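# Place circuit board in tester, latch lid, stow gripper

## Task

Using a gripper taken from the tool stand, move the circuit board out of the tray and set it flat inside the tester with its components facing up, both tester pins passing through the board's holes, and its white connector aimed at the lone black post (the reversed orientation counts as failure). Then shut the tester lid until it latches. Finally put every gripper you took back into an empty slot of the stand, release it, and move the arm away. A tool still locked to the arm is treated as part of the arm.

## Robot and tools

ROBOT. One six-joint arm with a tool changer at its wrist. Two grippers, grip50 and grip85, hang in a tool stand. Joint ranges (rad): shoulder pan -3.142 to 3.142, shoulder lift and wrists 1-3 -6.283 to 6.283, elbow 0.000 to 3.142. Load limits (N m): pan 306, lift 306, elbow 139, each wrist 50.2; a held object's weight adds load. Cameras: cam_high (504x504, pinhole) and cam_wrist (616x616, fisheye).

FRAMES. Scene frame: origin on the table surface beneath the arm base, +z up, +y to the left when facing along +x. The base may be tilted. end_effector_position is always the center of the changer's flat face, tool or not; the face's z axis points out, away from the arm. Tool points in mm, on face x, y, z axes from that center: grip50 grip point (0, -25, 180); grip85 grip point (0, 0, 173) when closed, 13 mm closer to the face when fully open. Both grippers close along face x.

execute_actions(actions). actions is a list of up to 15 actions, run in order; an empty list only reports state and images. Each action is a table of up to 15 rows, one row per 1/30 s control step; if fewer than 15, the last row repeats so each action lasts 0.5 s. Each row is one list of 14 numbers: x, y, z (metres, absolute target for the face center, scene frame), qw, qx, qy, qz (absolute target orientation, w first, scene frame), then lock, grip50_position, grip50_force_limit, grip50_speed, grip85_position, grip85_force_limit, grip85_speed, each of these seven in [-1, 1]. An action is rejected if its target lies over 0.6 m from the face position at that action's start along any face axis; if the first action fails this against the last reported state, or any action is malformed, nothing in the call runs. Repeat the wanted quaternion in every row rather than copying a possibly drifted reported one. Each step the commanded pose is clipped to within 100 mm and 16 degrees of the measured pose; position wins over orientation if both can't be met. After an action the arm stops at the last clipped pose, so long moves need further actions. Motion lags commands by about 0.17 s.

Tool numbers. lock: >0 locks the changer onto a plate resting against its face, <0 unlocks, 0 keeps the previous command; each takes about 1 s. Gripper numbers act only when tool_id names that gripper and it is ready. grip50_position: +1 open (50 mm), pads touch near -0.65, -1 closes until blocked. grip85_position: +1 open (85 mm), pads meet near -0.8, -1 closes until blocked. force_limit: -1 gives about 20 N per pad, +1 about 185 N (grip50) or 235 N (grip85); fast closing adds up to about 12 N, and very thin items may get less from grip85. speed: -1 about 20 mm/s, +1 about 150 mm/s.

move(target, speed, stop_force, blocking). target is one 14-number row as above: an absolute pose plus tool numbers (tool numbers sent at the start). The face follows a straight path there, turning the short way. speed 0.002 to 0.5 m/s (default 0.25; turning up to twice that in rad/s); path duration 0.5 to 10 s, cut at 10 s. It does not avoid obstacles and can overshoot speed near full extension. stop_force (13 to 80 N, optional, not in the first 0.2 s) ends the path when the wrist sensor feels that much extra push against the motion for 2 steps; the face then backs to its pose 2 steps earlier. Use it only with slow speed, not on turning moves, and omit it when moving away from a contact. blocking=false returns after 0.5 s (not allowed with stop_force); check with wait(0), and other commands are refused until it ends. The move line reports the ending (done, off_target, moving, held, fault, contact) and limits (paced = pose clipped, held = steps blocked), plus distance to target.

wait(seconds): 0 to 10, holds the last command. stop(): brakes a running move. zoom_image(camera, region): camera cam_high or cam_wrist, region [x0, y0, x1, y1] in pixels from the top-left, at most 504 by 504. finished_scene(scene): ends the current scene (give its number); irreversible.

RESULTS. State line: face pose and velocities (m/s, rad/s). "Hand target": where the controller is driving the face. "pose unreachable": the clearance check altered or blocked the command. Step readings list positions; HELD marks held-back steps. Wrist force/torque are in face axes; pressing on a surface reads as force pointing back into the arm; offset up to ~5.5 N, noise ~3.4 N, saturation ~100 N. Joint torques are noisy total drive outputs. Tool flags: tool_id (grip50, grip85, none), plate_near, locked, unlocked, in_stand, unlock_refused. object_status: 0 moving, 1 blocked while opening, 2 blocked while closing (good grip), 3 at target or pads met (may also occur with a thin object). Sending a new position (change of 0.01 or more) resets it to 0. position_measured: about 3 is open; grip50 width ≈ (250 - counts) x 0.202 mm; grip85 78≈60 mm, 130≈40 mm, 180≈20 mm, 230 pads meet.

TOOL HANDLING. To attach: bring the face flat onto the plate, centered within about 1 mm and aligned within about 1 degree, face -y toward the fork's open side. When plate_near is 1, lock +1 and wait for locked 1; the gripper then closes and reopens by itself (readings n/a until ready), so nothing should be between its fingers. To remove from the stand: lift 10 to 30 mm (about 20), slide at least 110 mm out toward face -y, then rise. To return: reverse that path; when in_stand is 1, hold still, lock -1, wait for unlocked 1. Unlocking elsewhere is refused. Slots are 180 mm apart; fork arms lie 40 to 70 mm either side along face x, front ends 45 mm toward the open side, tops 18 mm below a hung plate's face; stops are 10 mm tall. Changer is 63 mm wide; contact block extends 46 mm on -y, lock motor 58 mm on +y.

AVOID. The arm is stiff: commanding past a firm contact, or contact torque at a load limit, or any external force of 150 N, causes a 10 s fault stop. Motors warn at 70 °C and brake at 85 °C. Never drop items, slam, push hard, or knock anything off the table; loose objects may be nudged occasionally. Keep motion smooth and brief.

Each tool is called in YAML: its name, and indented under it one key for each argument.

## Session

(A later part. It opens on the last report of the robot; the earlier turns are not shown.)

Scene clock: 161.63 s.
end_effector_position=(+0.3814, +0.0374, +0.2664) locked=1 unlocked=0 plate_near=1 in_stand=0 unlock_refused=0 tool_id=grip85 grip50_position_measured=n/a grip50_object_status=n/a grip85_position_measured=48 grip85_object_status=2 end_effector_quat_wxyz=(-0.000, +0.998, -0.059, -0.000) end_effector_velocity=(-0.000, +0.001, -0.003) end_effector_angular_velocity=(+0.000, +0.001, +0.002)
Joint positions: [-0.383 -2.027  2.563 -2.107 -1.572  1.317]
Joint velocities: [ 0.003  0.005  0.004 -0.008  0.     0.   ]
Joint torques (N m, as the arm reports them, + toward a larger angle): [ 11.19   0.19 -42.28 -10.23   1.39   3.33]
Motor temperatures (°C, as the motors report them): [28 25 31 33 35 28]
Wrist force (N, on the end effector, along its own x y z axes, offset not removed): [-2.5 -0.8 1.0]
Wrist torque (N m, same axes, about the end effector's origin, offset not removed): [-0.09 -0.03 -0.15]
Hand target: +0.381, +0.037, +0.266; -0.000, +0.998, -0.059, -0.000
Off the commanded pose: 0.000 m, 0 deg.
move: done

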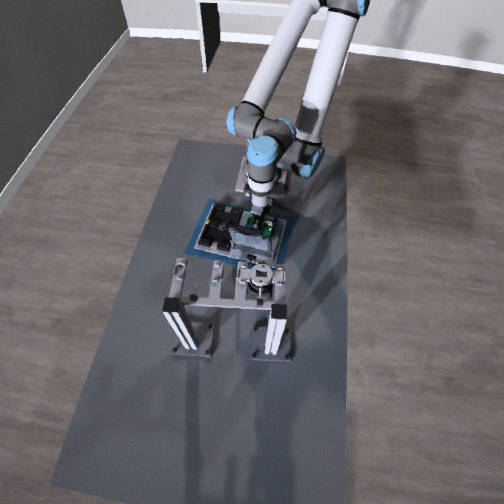

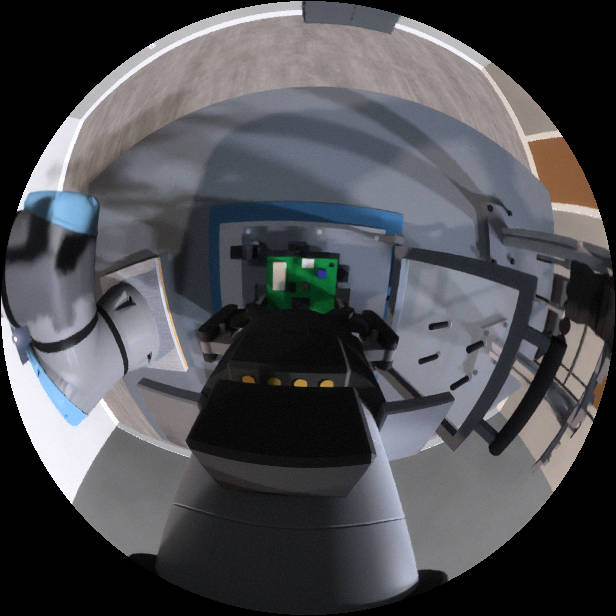

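move:
  target: [0.3826,0.0378,0.262,0,0.9982,-0.0593,0,1,1,0,0,-1,-0.6,-0.8]
  speed: 0.008
  stop_force: 14

move:
  target: [0.3826,0.0378,0.2545,0,0.9982,-0.0593,0,1,1,0,0,-1,-0.6,-0.8]
  speed: 0.005
  stop_force: 13

zoom_image:
  camera: "cam_wrist"
  region: [270,235,370,305]

Scene clock: 171.63 s.
end_effector_position=(+0.3825, +0.0378, +0.2622) locked=1 unlocked=0 plate_near=1 in_stand=0 unlock_refused=0 tool_id=grip85 grip50_position_measured=n/a grip50_object_status=n/a grip85_position_measured=48 grip85_object_status=2 end_effector_quat_wxyz=(-0.000, +0.998, -0.059, -0.000) end_effector_velocity=(+0.001, +0.000, -0.002) end_effector_angular_velocity=(-0.000, -0.000, +0.001)
Joint positions: [-0.381 -2.017  2.567 -2.121 -1.572  1.319]
Joint velocities: [ 0.002  0.005  0.001 -0.007 -0.     0.001]
Joint torques (N m, as the arm reports them, + toward a larger angle): [ 10.39   4.09 -43.72 -10.21   1.6    3.47]
Motor temperatures (°C, as the motors report them): [28 25 31 33 35 28]
Wrist force (N, on the end effector, along its own x y z axes, offset not removed): [-0.6 -3.1 -1.6]
Wrist torque (N m, same axes, about the end effector's origin, offset not removed): [-0.11 -0.18 -0.11]
Hand target: +0.383, +0.038, +0.262; +0.000, +0.998, -0.059, -0.000
Off the commanded pose: 0.000 m, 0 deg.
move: done

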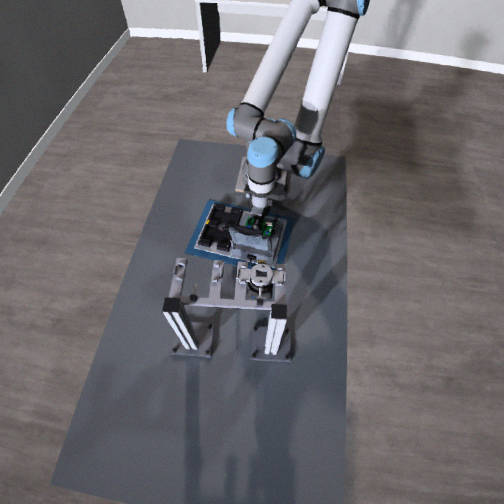

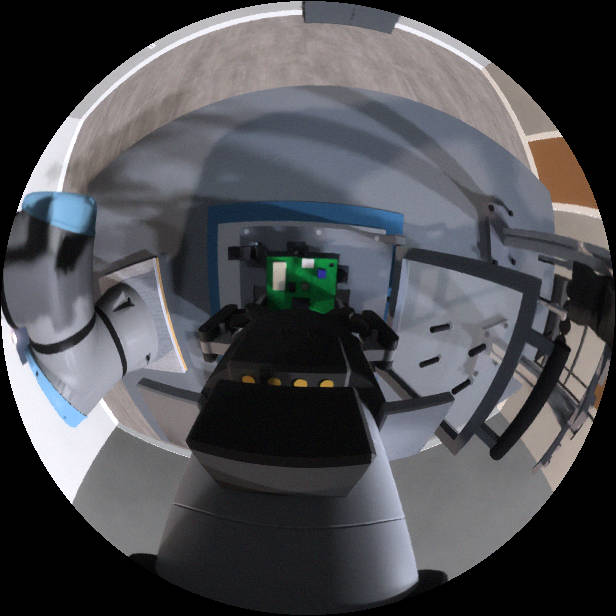

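Scene clock: 173.40 s.
end_effector_position=(+0.3826, +0.0378, +0.2547) locked=1 unlocked=0 plate_near=1 in_stand=0 unlock_refused=0 tool_id=grip85 grip50_position_measured=n/a grip50_object_status=n/a grip85_position_measured=48 grip85_object_status=2 end_effector_quat_wxyz=(-0.000, +0.998, -0.059, -0.000) end_effector_velocity=(+0.000, -0.000, -0.001) end_effector_angular_velocity=(-0.001, -0.002, -0.000)
Joint positions: [-0.381 -2.004  2.577 -2.143 -1.572  1.319]
Joint velocities: [-0.     0.001  0.001 -0.004  0.     0.   ]
Joint torques (N m, as the arm reports them, + toward a larger angle): [  9.74   5.79 -45.15 -10.37   1.58   3.12]
Motor temperatures (°C, as the motors report them): [28 25 31 33 35 28]
Wrist force (N, on the end effector, along its own x y z axes, offset not removed): [-1.7 1.0 -0.3]
Wrist torque (N m, same axes, about the end effector's origin, offset not removed): [0.14 -0.06 -0.13]
Hand target: +0.383, +0.038, +0.255; -0.000, +0.998, -0.059, -0.000
Off the commanded pose: 0.000 m, 0 deg.
move: done

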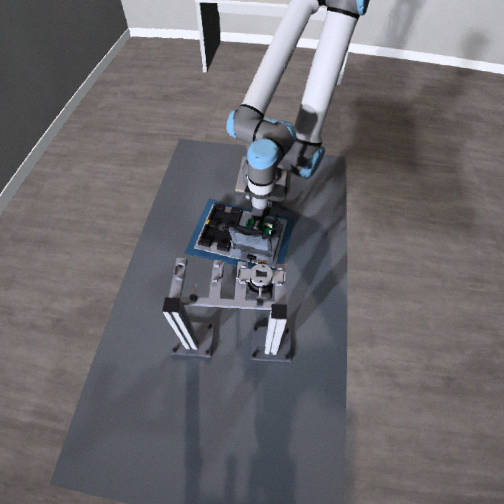

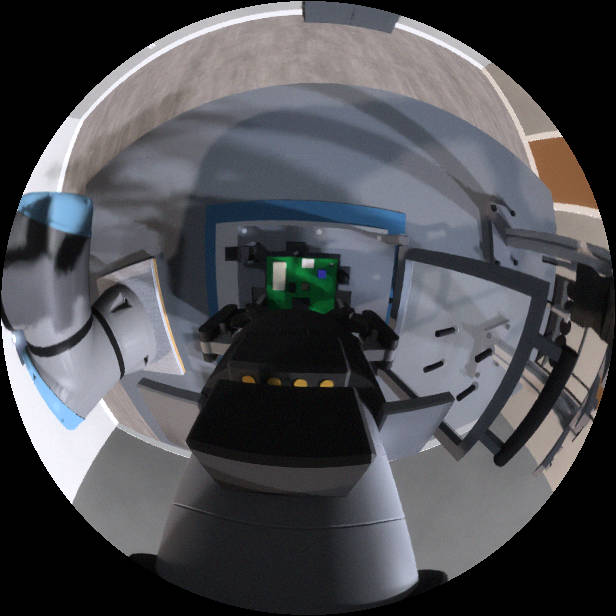

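Region (270, 235, 370, 305) of cam_wrist's 616x616 image, scaled by 5.040, with more detail than that image has; it fills the top 353 rows of this view, and the rest is white.

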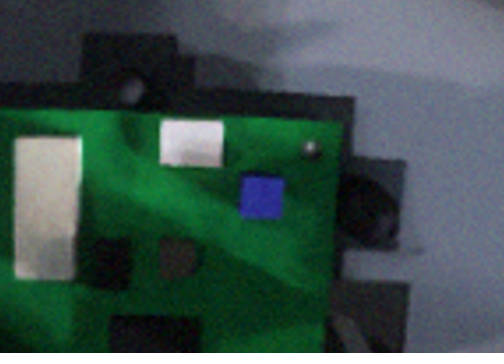

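Pin is visible in the hole. Continue down.

move:
  target: [0.3826,0.0378,0.2455,0,0.9982,-0.0593,0,1,1,0,0,-1,-0.6,-0.8]
  speed: 0.004
  stop_force: 14

zoom_image:
  camera: "cam_wrist"
  region: [270,235,370,305]

Scene clock: 178.60 s.
end_effector_position=(+0.3826, +0.0379, +0.2521) locked=1 unlocked=0 plate_near=1 in_stand=0 unlock_refused=0 tool_id=grip85 grip50_position_measured=n/a grip50_object_status=n/a grip85_position_measured=48 grip85_object_status=2 end_effector_quat_wxyz=(-0.000, +0.998, -0.059, -0.000) end_effector_velocity=(-0.000, -0.000, +0.001) end_effector_angular_velocity=(+0.001, +0.002, +0.000)
Joint positions: [-0.381 -2.     2.58  -2.151 -1.572  1.319]
Joint velocities: [-0.001 -0.002 -0.002  0.006  0.    -0.001]
Joint torques (N m, as the arm reports them, + toward a larger angle): [  2.64 -28.   -51.92  -1.97  -4.24   2.88]
Motor temperatures (°C, as the motors report them): [28 25 31 33 35 28]
Wrist force (N, on the end effector, along its own x y z axes, offset not removed): [2.7 -14.1 -19.3]
Wrist torque (N m, same axes, about the end effector's origin, offset not removed): [2.56 -0.01 0.04]
Hand target: +0.383, +0.038, +0.252; -0.000, +0.998, -0.059, +0.000
Off the commanded pose: 0.007 m, 0 deg.
move: contact

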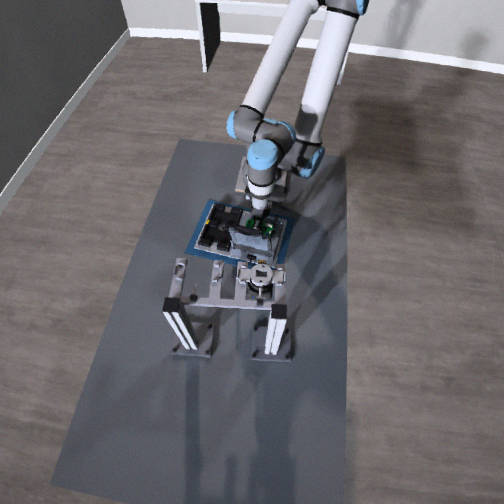

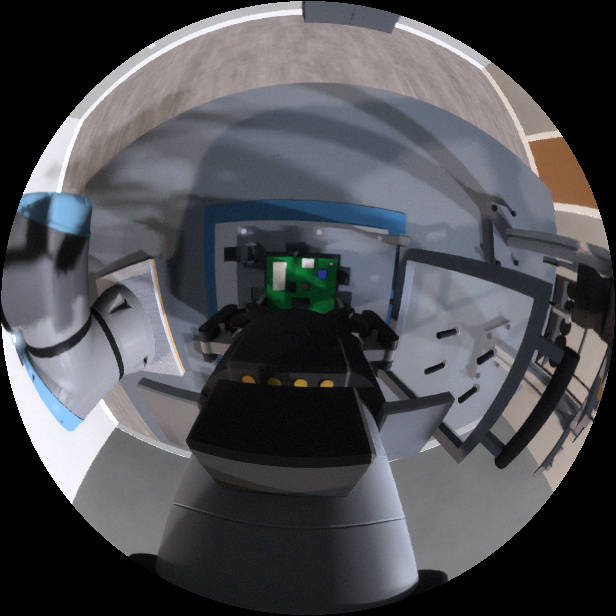

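Region (270, 235, 370, 305) of cam_wrist's 616x616 image, scaled by 5.040, with more detail than that image has; it fills the top 353 rows of this view, and the rest is white.

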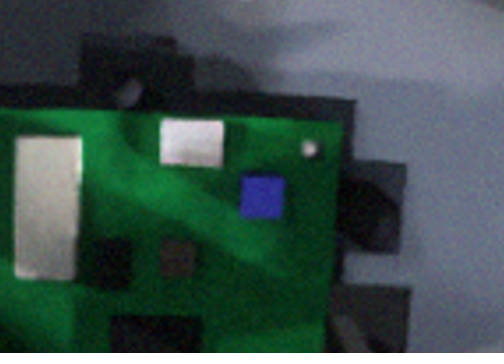

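Fy −14 → shift +v by 0.6 mm.

move:
  target: [0.3827,0.0385,0.2533,0,0.9982,-0.0593,0,1,1,0,0,-1,-0.6,-0.8]
  speed: 0.004

move:
  target: [0.3827,0.0385,0.2455,0,0.9982,-0.0593,0,1,1,0,0,-1,-0.6,-0.8]
  speed: 0.004
  stop_force: 14

Scene clock: 182.53 s.
end_effector_position=(+0.3827, +0.0384, +0.2532) locked=1 unlocked=0 plate_near=1 in_stand=0 unlock_refused=0 tool_id=grip85 grip50_position_measured=n/a grip50_object_status=n/a grip85_position_measured=48 grip85_object_status=2 end_effector_quat_wxyz=(+0.000, +0.998, -0.059, -0.000) end_effector_velocity=(+0.000, +0.000, +0.000) end_effector_angular_velocity=(+0.000, +0.001, +0.001)
Joint positions: [-0.379 -2.001  2.578 -2.148 -1.572  1.321]
Joint velocities: [ 0.001  0.001 -0.001  0.001 -0.     0.   ]
Joint torques (N m, as the arm reports them, + toward a larger angle): [ 11.12 -29.31 -59.84  -3.21  -0.77   3.5 ]
Motor temperatures (°C, as the motors report them): [28 25 31 33 35 28]
Wrist force (N, on the end effector, along its own x y z axes, offset not removed): [-1.4 -0.8 -4.3]
Wrist torque (N m, same axes, about the end effector's origin, offset not removed): [-0.07 -0.21 -0.11]
Hand target: +0.383, +0.038, +0.253; +0.000, +0.998, -0.059, +0.000
Off the commanded pose: 0.000 m, 0 deg.
move: done

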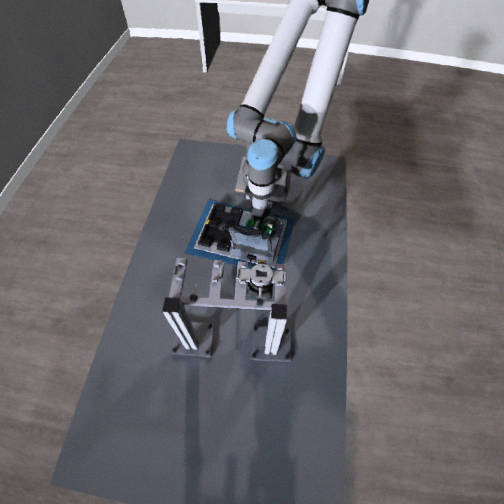

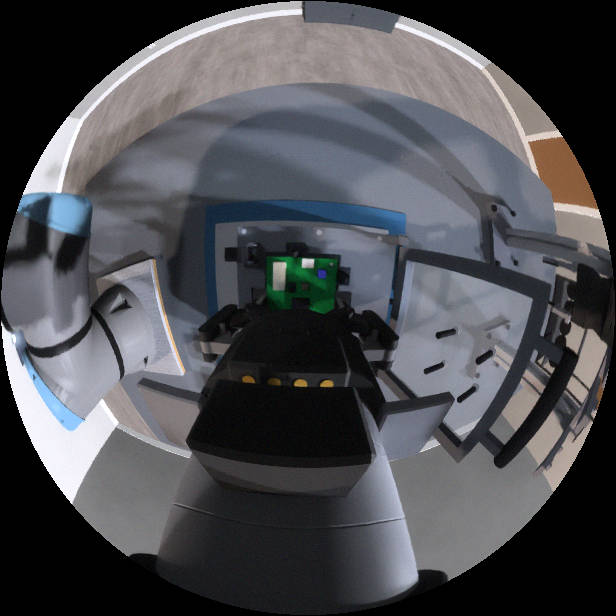

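Scene clock: 184.47 s.
end_effector_position=(+0.3827, +0.0385, +0.2470) locked=1 unlocked=0 plate_near=1 in_stand=0 unlock_refused=0 tool_id=grip85 grip50_position_measured=n/a grip50_object_status=n/a grip85_position_measured=48 grip85_object_status=2 end_effector_quat_wxyz=(-0.000, +0.998, -0.059, -0.000) end_effector_velocity=(-0.000, -0.000, +0.001) end_effector_angular_velocity=(+0.001, +0.002, -0.001)
Joint positions: [-0.379 -1.991  2.587 -2.166 -1.572  1.321]
Joint velocities: [-0.001 -0.002 -0.001  0.005 -0.    -0.001]
Joint torques (N m, as the arm reports them, + toward a larger angle): [ 10.82 -24.29 -43.19  -1.68  -0.46   3.14]
Motor temperatures (°C, as the motors report them): [28 25 31 33 35 28]
Wrist force (N, on the end effector, along its own x y z axes, offset not removed): [-1.5 -6.7 -28.3]
Wrist torque (N m, same axes, about the end effector's origin, offset not removed): [0.98 -0.17 0.09]
Hand target: +0.383, +0.038, +0.247; +0.000, +0.998, -0.059, -0.000
Off the commanded pose: 0.002 m, 0 deg.
move: contact

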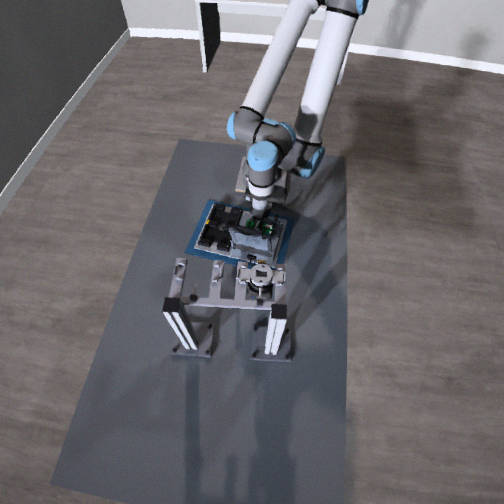

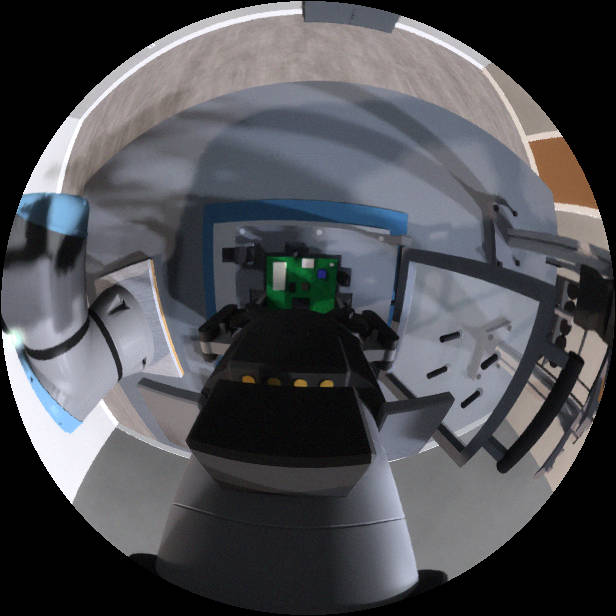

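move:
  target: [0.3827,0.0385,0.2474,0,0.9982,-0.0593,0,1,1,0,0,0.85,-0.6,-0.5]
  speed: 0.004

move:
  target: [0.3827,0.0385,0.285,0,0.9982,-0.0593,0,1,1,0,0,0.85,-0.6,-0.5]
  speed: 0.05

move:
  target: [0.39,0.0,0.49,0,0.9982,-0.0593,0,1,1,0,0,0.85,-0.6,-0.5]
  speed: 0.25

zoom_image:
  camera: "cam_wrist"
  region: [250,200,470,330]

Scene clock: 190.53 s.
end_effector_position=(+0.3827, +0.0385, +0.2474) locked=1 unlocked=0 plate_near=1 in_stand=0 unlock_refused=0 tool_id=grip85 grip50_position_measured=n/a grip50_object_status=n/a grip85_position_measured=22 grip85_object_status=3 end_effector_quat_wxyz=(+0.000, +0.998, -0.059, -0.000) end_effector_velocity=(+0.000, +0.000, +0.000) end_effector_angular_velocity=(-0.000, -0.000, -0.000)
Joint positions: [-0.379 -1.992  2.586 -2.166 -1.572  1.321]
Joint velocities: [ 0.001  0.    -0.001 -0.     0.     0.001]
Joint torques (N m, as the arm reports them, + toward a larger angle): [ -3.74 -30.9  -58.12  -3.79   0.92   2.49]
Motor temperatures (°C, as the motors report them): [28 25 31 33 35 28]
Wrist force (N, on the end effector, along its own x y z axes, offset not removed): [-2.3 -0.5 -2.7]
Wrist torque (N m, same axes, about the end effector's origin, offset not removed): [-0.02 -0.09 -0.21]
Hand target: +0.383, +0.038, +0.247; +0.000, +0.998, -0.059, +0.000
Off the commanded pose: 0.000 m, 0 deg.
move: done

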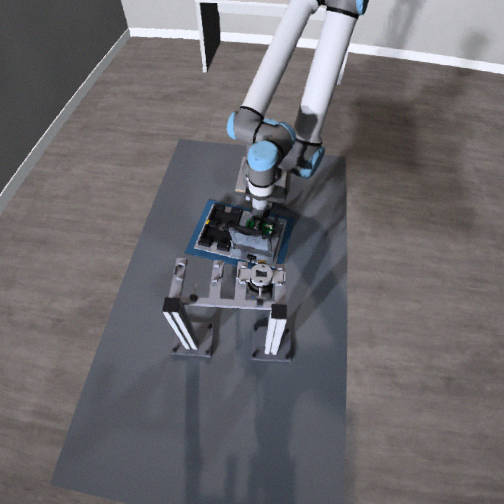

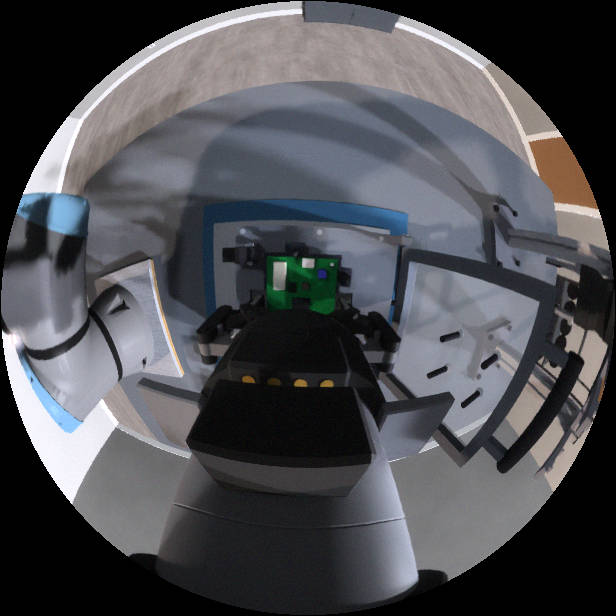

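Scene clock: 191.73 s.
end_effector_position=(+0.3827, +0.0385, +0.2847) locked=1 unlocked=0 plate_near=1 in_stand=0 unlock_refused=0 tool_id=grip85 grip50_position_measured=n/a grip50_object_status=n/a grip85_position_measured=22 grip85_object_status=3 end_effector_quat_wxyz=(+0.000, +0.998, -0.059, +0.000) end_effector_velocity=(-0.000, -0.000, +0.002) end_effector_angular_velocity=(-0.000, -0.000, -0.001)
Joint positions: [-0.379 -2.049  2.536 -2.058 -1.572  1.321]
Joint velocities: [-0.001 -0.004 -0.003  0.006 -0.    -0.   ]
Joint torques (N m, as the arm reports them, + toward a larger angle): [-10.48 -24.22 -60.56  -4.36  -0.06  -2.06]
Motor temperatures (°C, as the motors report them): [28 25 31 33 35 28]
Wrist force (N, on the end effector, along its own x y z axes, offset not removed): [0.1 -1.0 -1.6]
Wrist torque (N m, same axes, about the end effector's origin, offset not removed): [0.01 -0.20 -0.19]
Hand target: +0.383, +0.038, +0.285; +0.000, +0.998, -0.059, +0.000
Off the commanded pose: 0.000 m, 0 deg.
move: done

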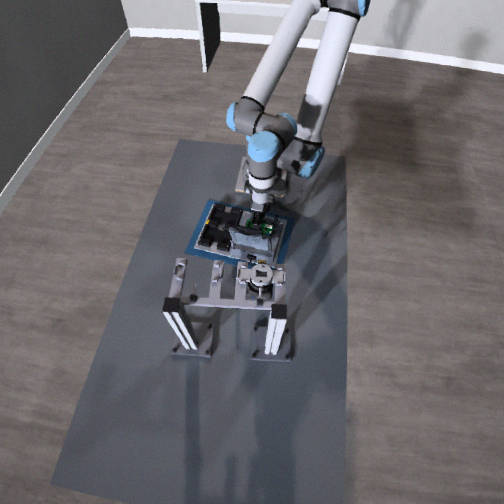

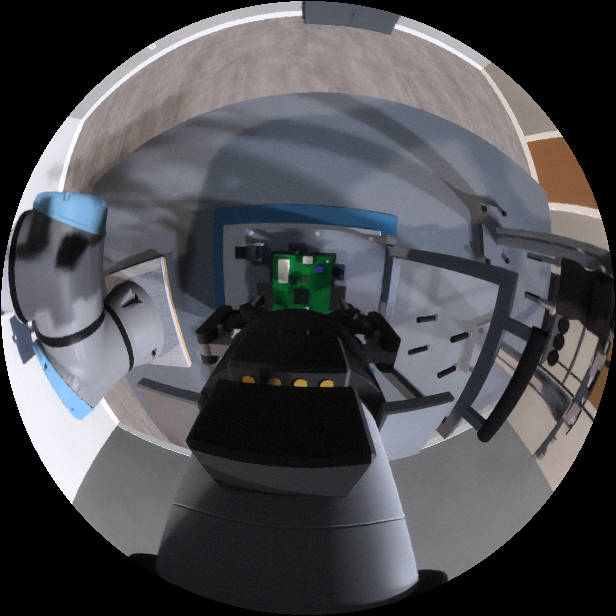

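Scene clock: 193.23 s.
end_effector_position=(+0.3901, +0.0001, +0.4896) locked=1 unlocked=0 plate_near=1 in_stand=0 unlock_refused=0 tool_id=grip85 grip50_position_measured=n/a grip50_object_status=n/a grip85_position_measured=22 grip85_object_status=3 end_effector_quat_wxyz=(-0.000, +0.998, -0.059, +0.000) end_effector_velocity=(+0.000, -0.001, +0.002) end_effector_angular_velocity=(+0.001, +0.002, -0.001)
Joint positions: [-0.471 -2.162  2.21  -1.619 -1.572  1.229]
Joint velocities: [-0.003  0.001 -0.005  0.006  0.    -0.002]
Joint torques (N m, as the arm reports them, + toward a larger angle): [ -8.64   9.36 -69.25  -3.79   1.5   -3.19]
Motor temperatures (°C, as the motors report them): [28 25 31 33 35 28]
Wrist force (N, on the end effector, along its own x y z axes, offset not removed): [0.5 -0.6 0.2]
Wrist torque (N m, same axes, about the end effector's origin, offset not removed): [-0.01 -0.29 -0.09]
Hand target: +0.390, +0.000, +0.490; -0.000, +0.998, -0.059, -0.000
Off the commanded pose: 0.000 m, 0 deg.
move: done

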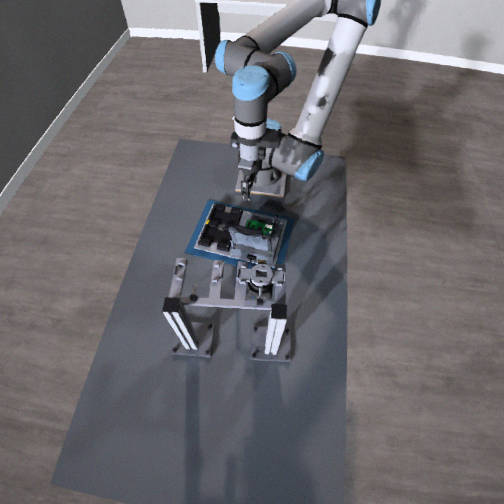

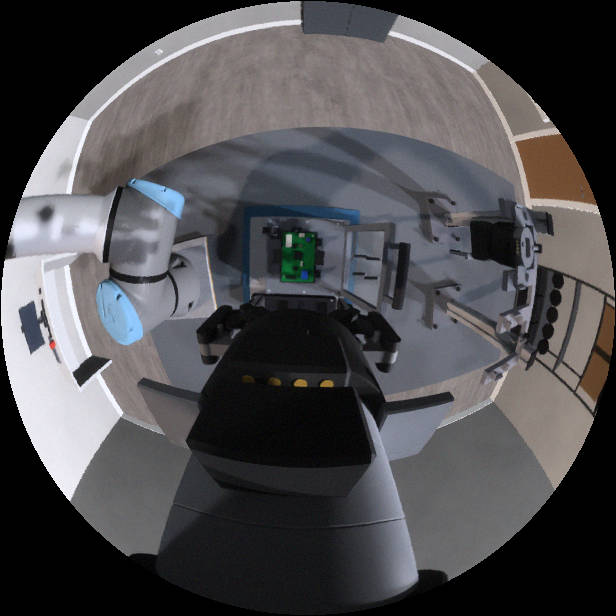

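Region (250, 200, 470, 330) of cam_wrist's 616x616 image, scaled by 2.291, with more detail than that image has; it fills the top 298 rows of this view, and the rest is white.

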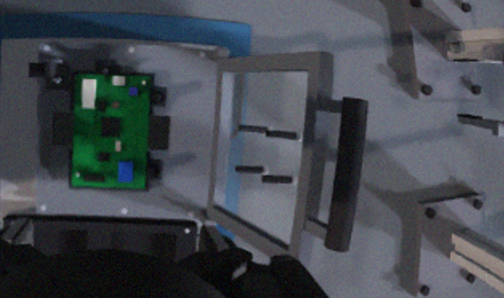

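move:
  target: [0.5286,0.0161,0.485,0,0.9982,-0.0593,0,1,1,0,0,0,-1,0]
  speed: 0.25

zoom_image:
  camera: "cam_wrist"
  region: [230,215,370,325]

Scene clock: 196.87 s.
end_effector_position=(+0.5282, +0.0159, +0.4851) locked=1 unlocked=0 plate_near=1 in_stand=0 unlock_refused=0 tool_id=grip85 grip50_position_measured=n/a grip50_object_status=n/a grip85_position_measured=129 grip85_object_status=3 end_effector_quat_wxyz=(+0.000, +0.998, -0.059, +0.000) end_effector_velocity=(+0.003, -0.000, +0.000) end_effector_angular_velocity=(-0.000, +0.000, -0.001)
Joint positions: [-0.315 -1.872  2.063 -1.762 -1.572  1.385]
Joint velocities: [ 0.001  0.005 -0.004 -0.001 -0.     0.002]
Joint torques (N m, as the arm reports them, + toward a larger angle): [  9.72 -19.75 -67.24 -10.9   -2.37   3.13]
Motor temperatures (°C, as the motors report them): [28 25 31 33 35 28]
Wrist force (N, on the end effector, along its own x y z axes, offset not removed): [0.3 -2.3 -1.1]
Wrist torque (N m, same axes, about the end effector's origin, offset not removed): [-0.14 -0.41 -0.21]
Hand target: +0.529, +0.016, +0.485; +0.000, +0.998, -0.059, +0.000
Off the commanded pose: 0.000 m, 0 deg.
move: done

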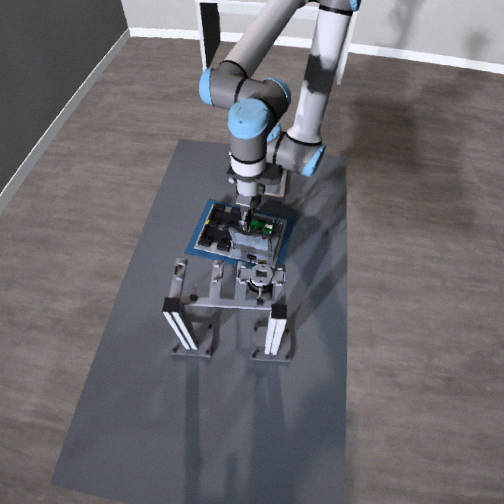

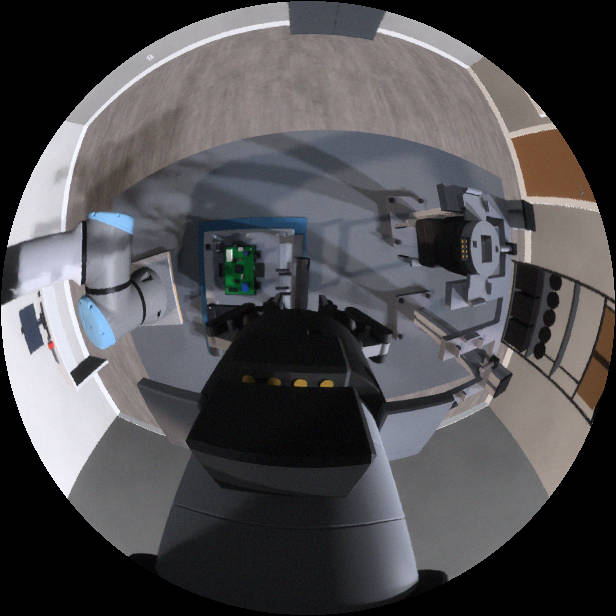

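Region (230, 215, 370, 325) of cam_wrist's 616x616 image, scaled by 3.600, with more detail than that image has; it fills the top 396 rows of this view, and the rest is white.

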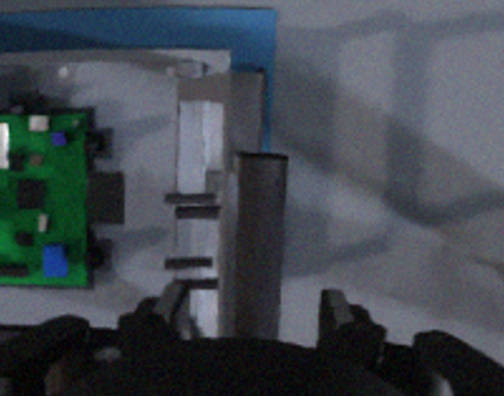

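move:
  target: [0.5286,0.0161,0.446,0,0.9982,-0.0593,0,1,1,0,0,0,-1,0]
  speed: 0.04
  stop_force: 20

move:
  target: [0.5286,0.0161,0.446,0,0.9982,-0.0593,0,1,1,0,0,-1,-1,-0.3]
  speed: 0.04

move:
  target: [0.4804,0.0218,0.451,0,0.9982,-0.0593,0,1,1,0,0,-1,-1,-0.3]
  speed: 0.04
  stop_force: 45

Scene clock: 204.80 s.
end_effector_position=(+0.5286, +0.0161, +0.4463) locked=1 unlocked=0 plate_near=1 in_stand=0 unlock_refused=0 tool_id=grip85 grip50_position_measured=n/a grip50_object_status=n/a grip85_position_measured=129 grip85_object_status=3 end_effector_quat_wxyz=(+0.000, +0.998, -0.059, -0.000) end_effector_velocity=(-0.000, +0.001, -0.002) end_effector_angular_velocity=(-0.000, -0.000, +0.000)
Joint positions: [-0.314 -1.855  2.121 -1.837 -1.572  1.386]
Joint velocities: [ 0.001  0.001  0.004 -0.005 -0.     0.001]
Joint torques (N m, as the arm reports them, + toward a larger angle): [ 10.65 -23.54 -50.32 -11.48   1.54   3.76]
Motor temperatures (°C, as the motors report them): [28 25 31 33 35 28]
Wrist force (N, on the end effector, along its own x y z axes, offset not removed): [0.6 -0.6 -0.4]
Wrist torque (N m, same axes, about the end effector's origin, offset not removed): [0.06 -0.27 -0.10]
Hand target: +0.529, +0.016, +0.446; +0.000, +0.998, -0.059, -0.000
Off the commanded pose: 0.000 m, 0 deg.
move: done

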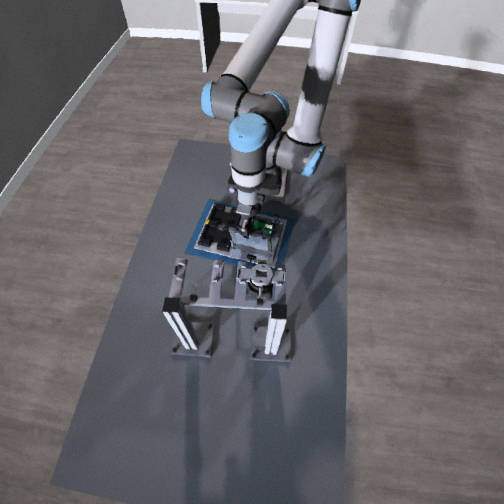

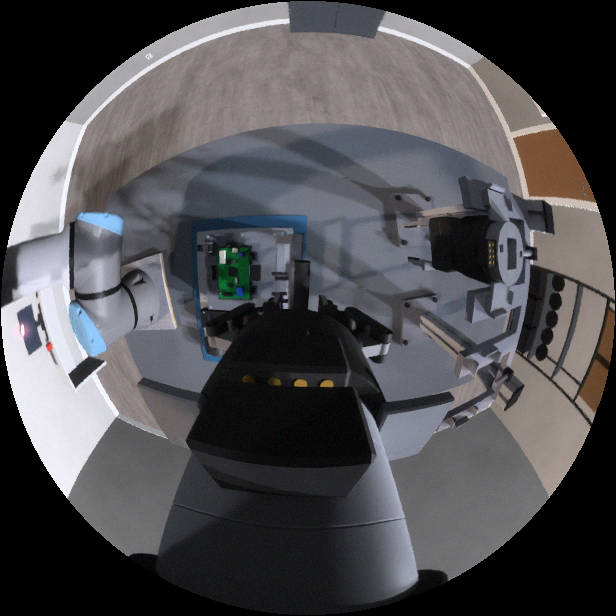

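Scene clock: 205.50 s.
end_effector_position=(+0.5286, +0.0161, +0.4461) locked=1 unlocked=0 plate_near=1 in_stand=0 unlock_refused=0 tool_id=grip85 grip50_position_measured=n/a grip50_object_status=n/a grip85_position_measured=192 grip85_object_status=2 end_effector_quat_wxyz=(+0.000, +0.998, -0.059, +0.000) end_effector_velocity=(-0.000, -0.001, -0.000) end_effector_angular_velocity=(+0.000, +0.001, -0.001)
Joint positions: [-0.314 -1.855  2.121 -1.837 -1.572  1.386]
Joint velocities: [-0.002  0.     0.001 -0.     0.    -0.001]
Joint torques (N m, as the arm reports them, + toward a larger angle): [  7.6  -13.18 -43.06  -8.88   0.96   3.17]
Motor temperatures (°C, as the motors report them): [28 25 31 33 35 28]
Wrist force (N, on the end effector, along its own x y z axes, offset not removed): [1.2 -1.0 -10.9]
Wrist torque (N m, same axes, about the end effector's origin, offset not removed): [0.12 -0.21 -0.11]
Hand target: +0.529, +0.016, +0.446; -0.000, +0.998, -0.059, -0.000
Off the commanded pose: 0.000 m, 0 deg.
move: done

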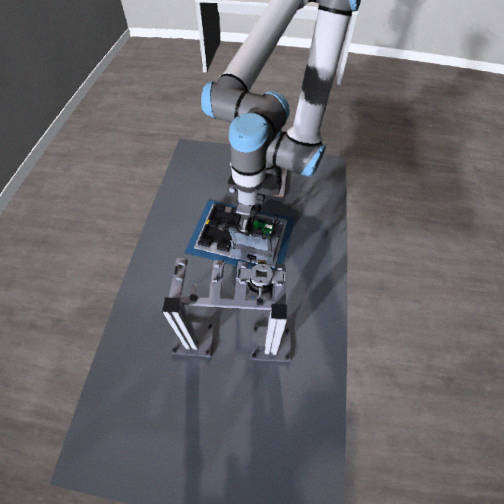

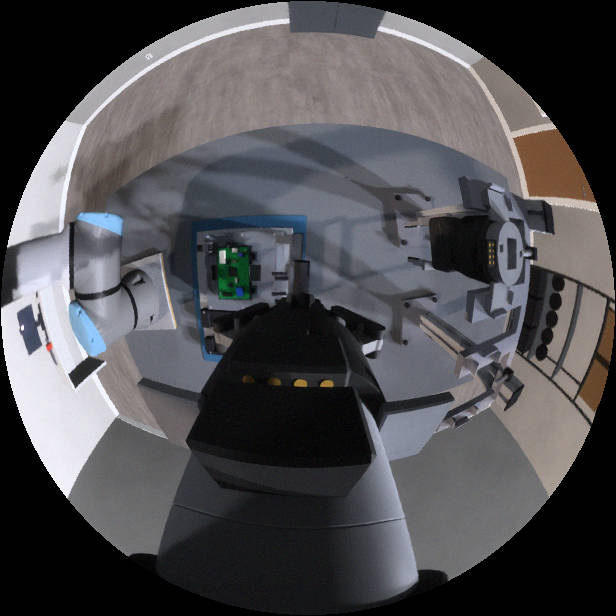

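Scene clock: 207.13 s.
end_effector_position=(+0.4807, +0.0218, +0.4508) locked=1 unlocked=0 plate_near=1 in_stand=0 unlock_refused=0 tool_id=grip85 grip50_position_measured=n/a grip50_object_status=n/a grip85_position_measured=192 grip85_object_status=2 end_effector_quat_wxyz=(-0.000, +0.998, -0.059, -0.000) end_effector_velocity=(-0.002, -0.000, +0.000) end_effector_angular_velocity=(-0.000, -0.000, -0.001)
Joint positions: [-0.334 -1.953  2.175 -1.793 -1.572  1.366]
Joint velocities: [-0.002 -0.005  0.002  0.002  0.    -0.002]
Joint torques (N m, as the arm reports them, + toward a larger angle): [ -6.73 -54.3  -63.25  -4.46  -0.06  -3.01]
Motor temperatures (°C, as the motors report them): [28 25 31 33 35 28]
Wrist force (N, on the end effector, along its own x y z axes, offset not removed): [1.5 -0.6 21.6]
Wrist torque (N m, same axes, about the end effector's origin, offset not removed): [-0.10 0.26 -0.19]
Hand target: +0.480, +0.022, +0.451; -0.000, +0.998, -0.059, -0.000
Off the commanded pose: 0.000 m, 0 deg.
move: done

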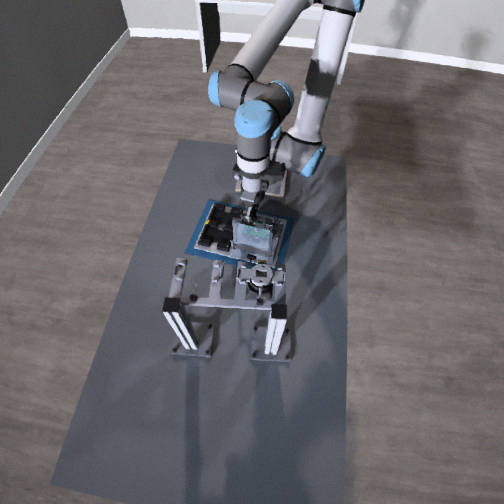

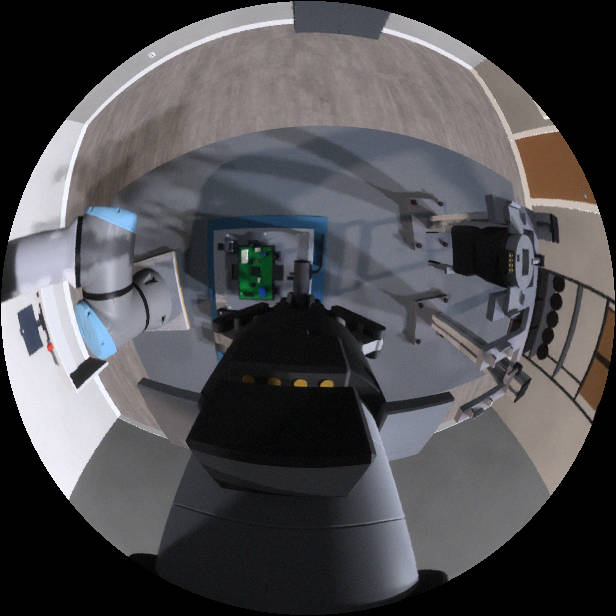

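move:
  target: [0.4318,0.0276,0.442,0,0.9982,-0.0593,0,1,1,0,0,-1,-1,-0.3]
  speed: 0.04
  stop_force: 45

move:
  target: [0.3871,0.0329,0.421,0,0.9982,-0.0593,0,1,1,0,0,-1,-1,-0.3]
  speed: 0.04
  stop_force: 45

Scene clock: 215.73 s.
end_effector_position=(+0.4321, +0.0276, +0.4419) locked=1 unlocked=0 plate_near=1 in_stand=0 unlock_refused=0 tool_id=grip85 grip50_position_measured=n/a grip50_object_status=n/a grip85_position_measured=192 grip85_object_status=2 end_effector_quat_wxyz=(-0.000, +0.998, -0.059, -0.000) end_effector_velocity=(-0.002, -0.000, -0.000) end_effector_angular_velocity=(-0.000, +0.000, -0.001)
Joint positions: [-0.359 -2.053  2.245 -1.763 -1.572  1.341]
Joint velocities: [-0.002 -0.005  0.003  0.002 -0.    -0.001]
Joint torques (N m, as the arm reports them, + toward a larger angle): [-12.68 -43.35 -60.88  -4.22  -1.09  -2.58]
Motor temperatures (°C, as the motors report them): [28 25 31 33 35 28]
Wrist force (N, on the end effector, along its own x y z axes, offset not removed): [8.5 2.6 19.3]
Wrist torque (N m, same axes, about the end effector's origin, offset not removed): [-0.01 1.08 -0.11]
Hand target: +0.432, +0.028, +0.442; -0.000, +0.998, -0.059, -0.000
Off the commanded pose: 0.000 m, 0 deg.
move: done

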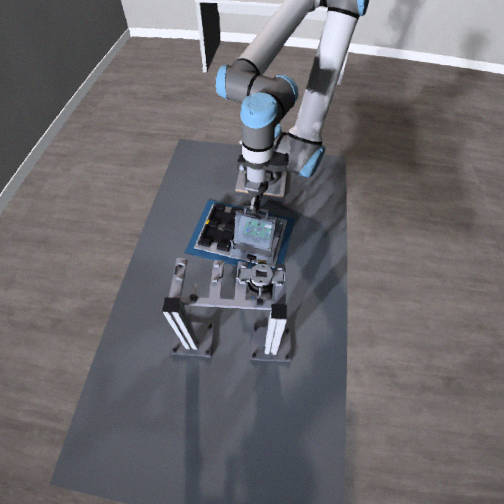

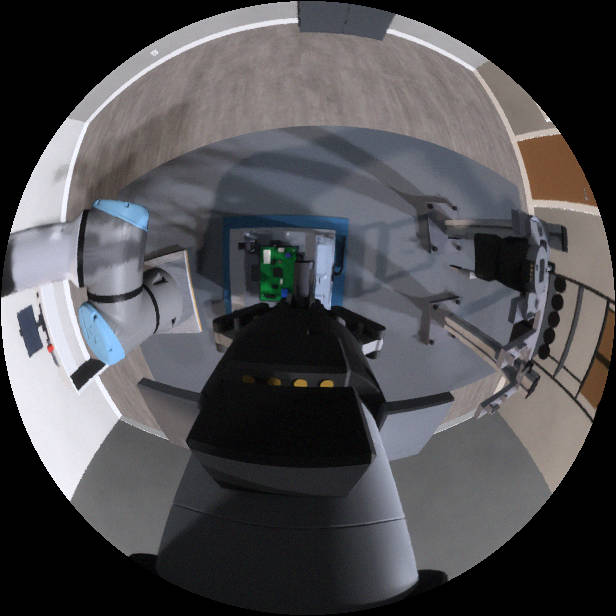

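Scene clock: 217.37 s.
end_effector_position=(+0.3874, +0.0329, +0.4210) locked=1 unlocked=0 plate_near=1 in_stand=0 unlock_refused=0 tool_id=grip85 grip50_position_measured=n/a grip50_object_status=n/a grip85_position_measured=192 grip85_object_status=2 end_effector_quat_wxyz=(-0.000, +0.998, -0.059, -0.000) end_effector_velocity=(-0.003, +0.001, -0.001) end_effector_angular_velocity=(-0.000, -0.000, +0.002)
Joint positions: [-0.389 -2.149  2.325 -1.748 -1.572  1.311]
Joint velocities: [ 0.001 -0.006  0.004  0.002 -0.    -0.002]
Joint torques (N m, as the arm reports them, + toward a larger angle): [-10.59 -43.88 -63.39  -0.74  -0.21  -3.01]
Motor temperatures (°C, as the motors report them): [28 25 31 33 35 28]
Wrist force (N, on the end effector, along its own x y z axes, offset not removed): [17.9 -2.9 32.8]
Wrist torque (N m, same axes, about the end effector's origin, offset not removed): [-0.29 3.19 -0.15]
Hand target: +0.387, +0.033, +0.421; -0.000, +0.998, -0.059, -0.000
Off the commanded pose: 0.000 m, 0 deg.
move: done

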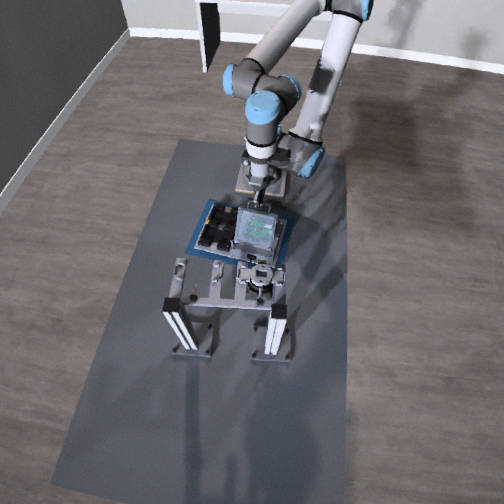

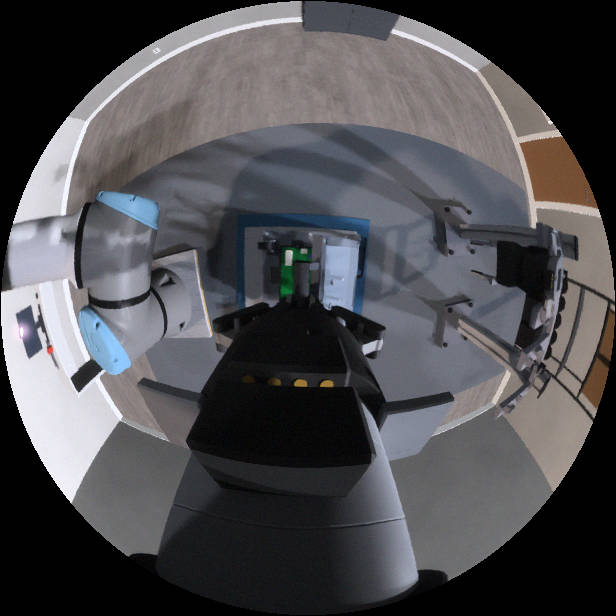

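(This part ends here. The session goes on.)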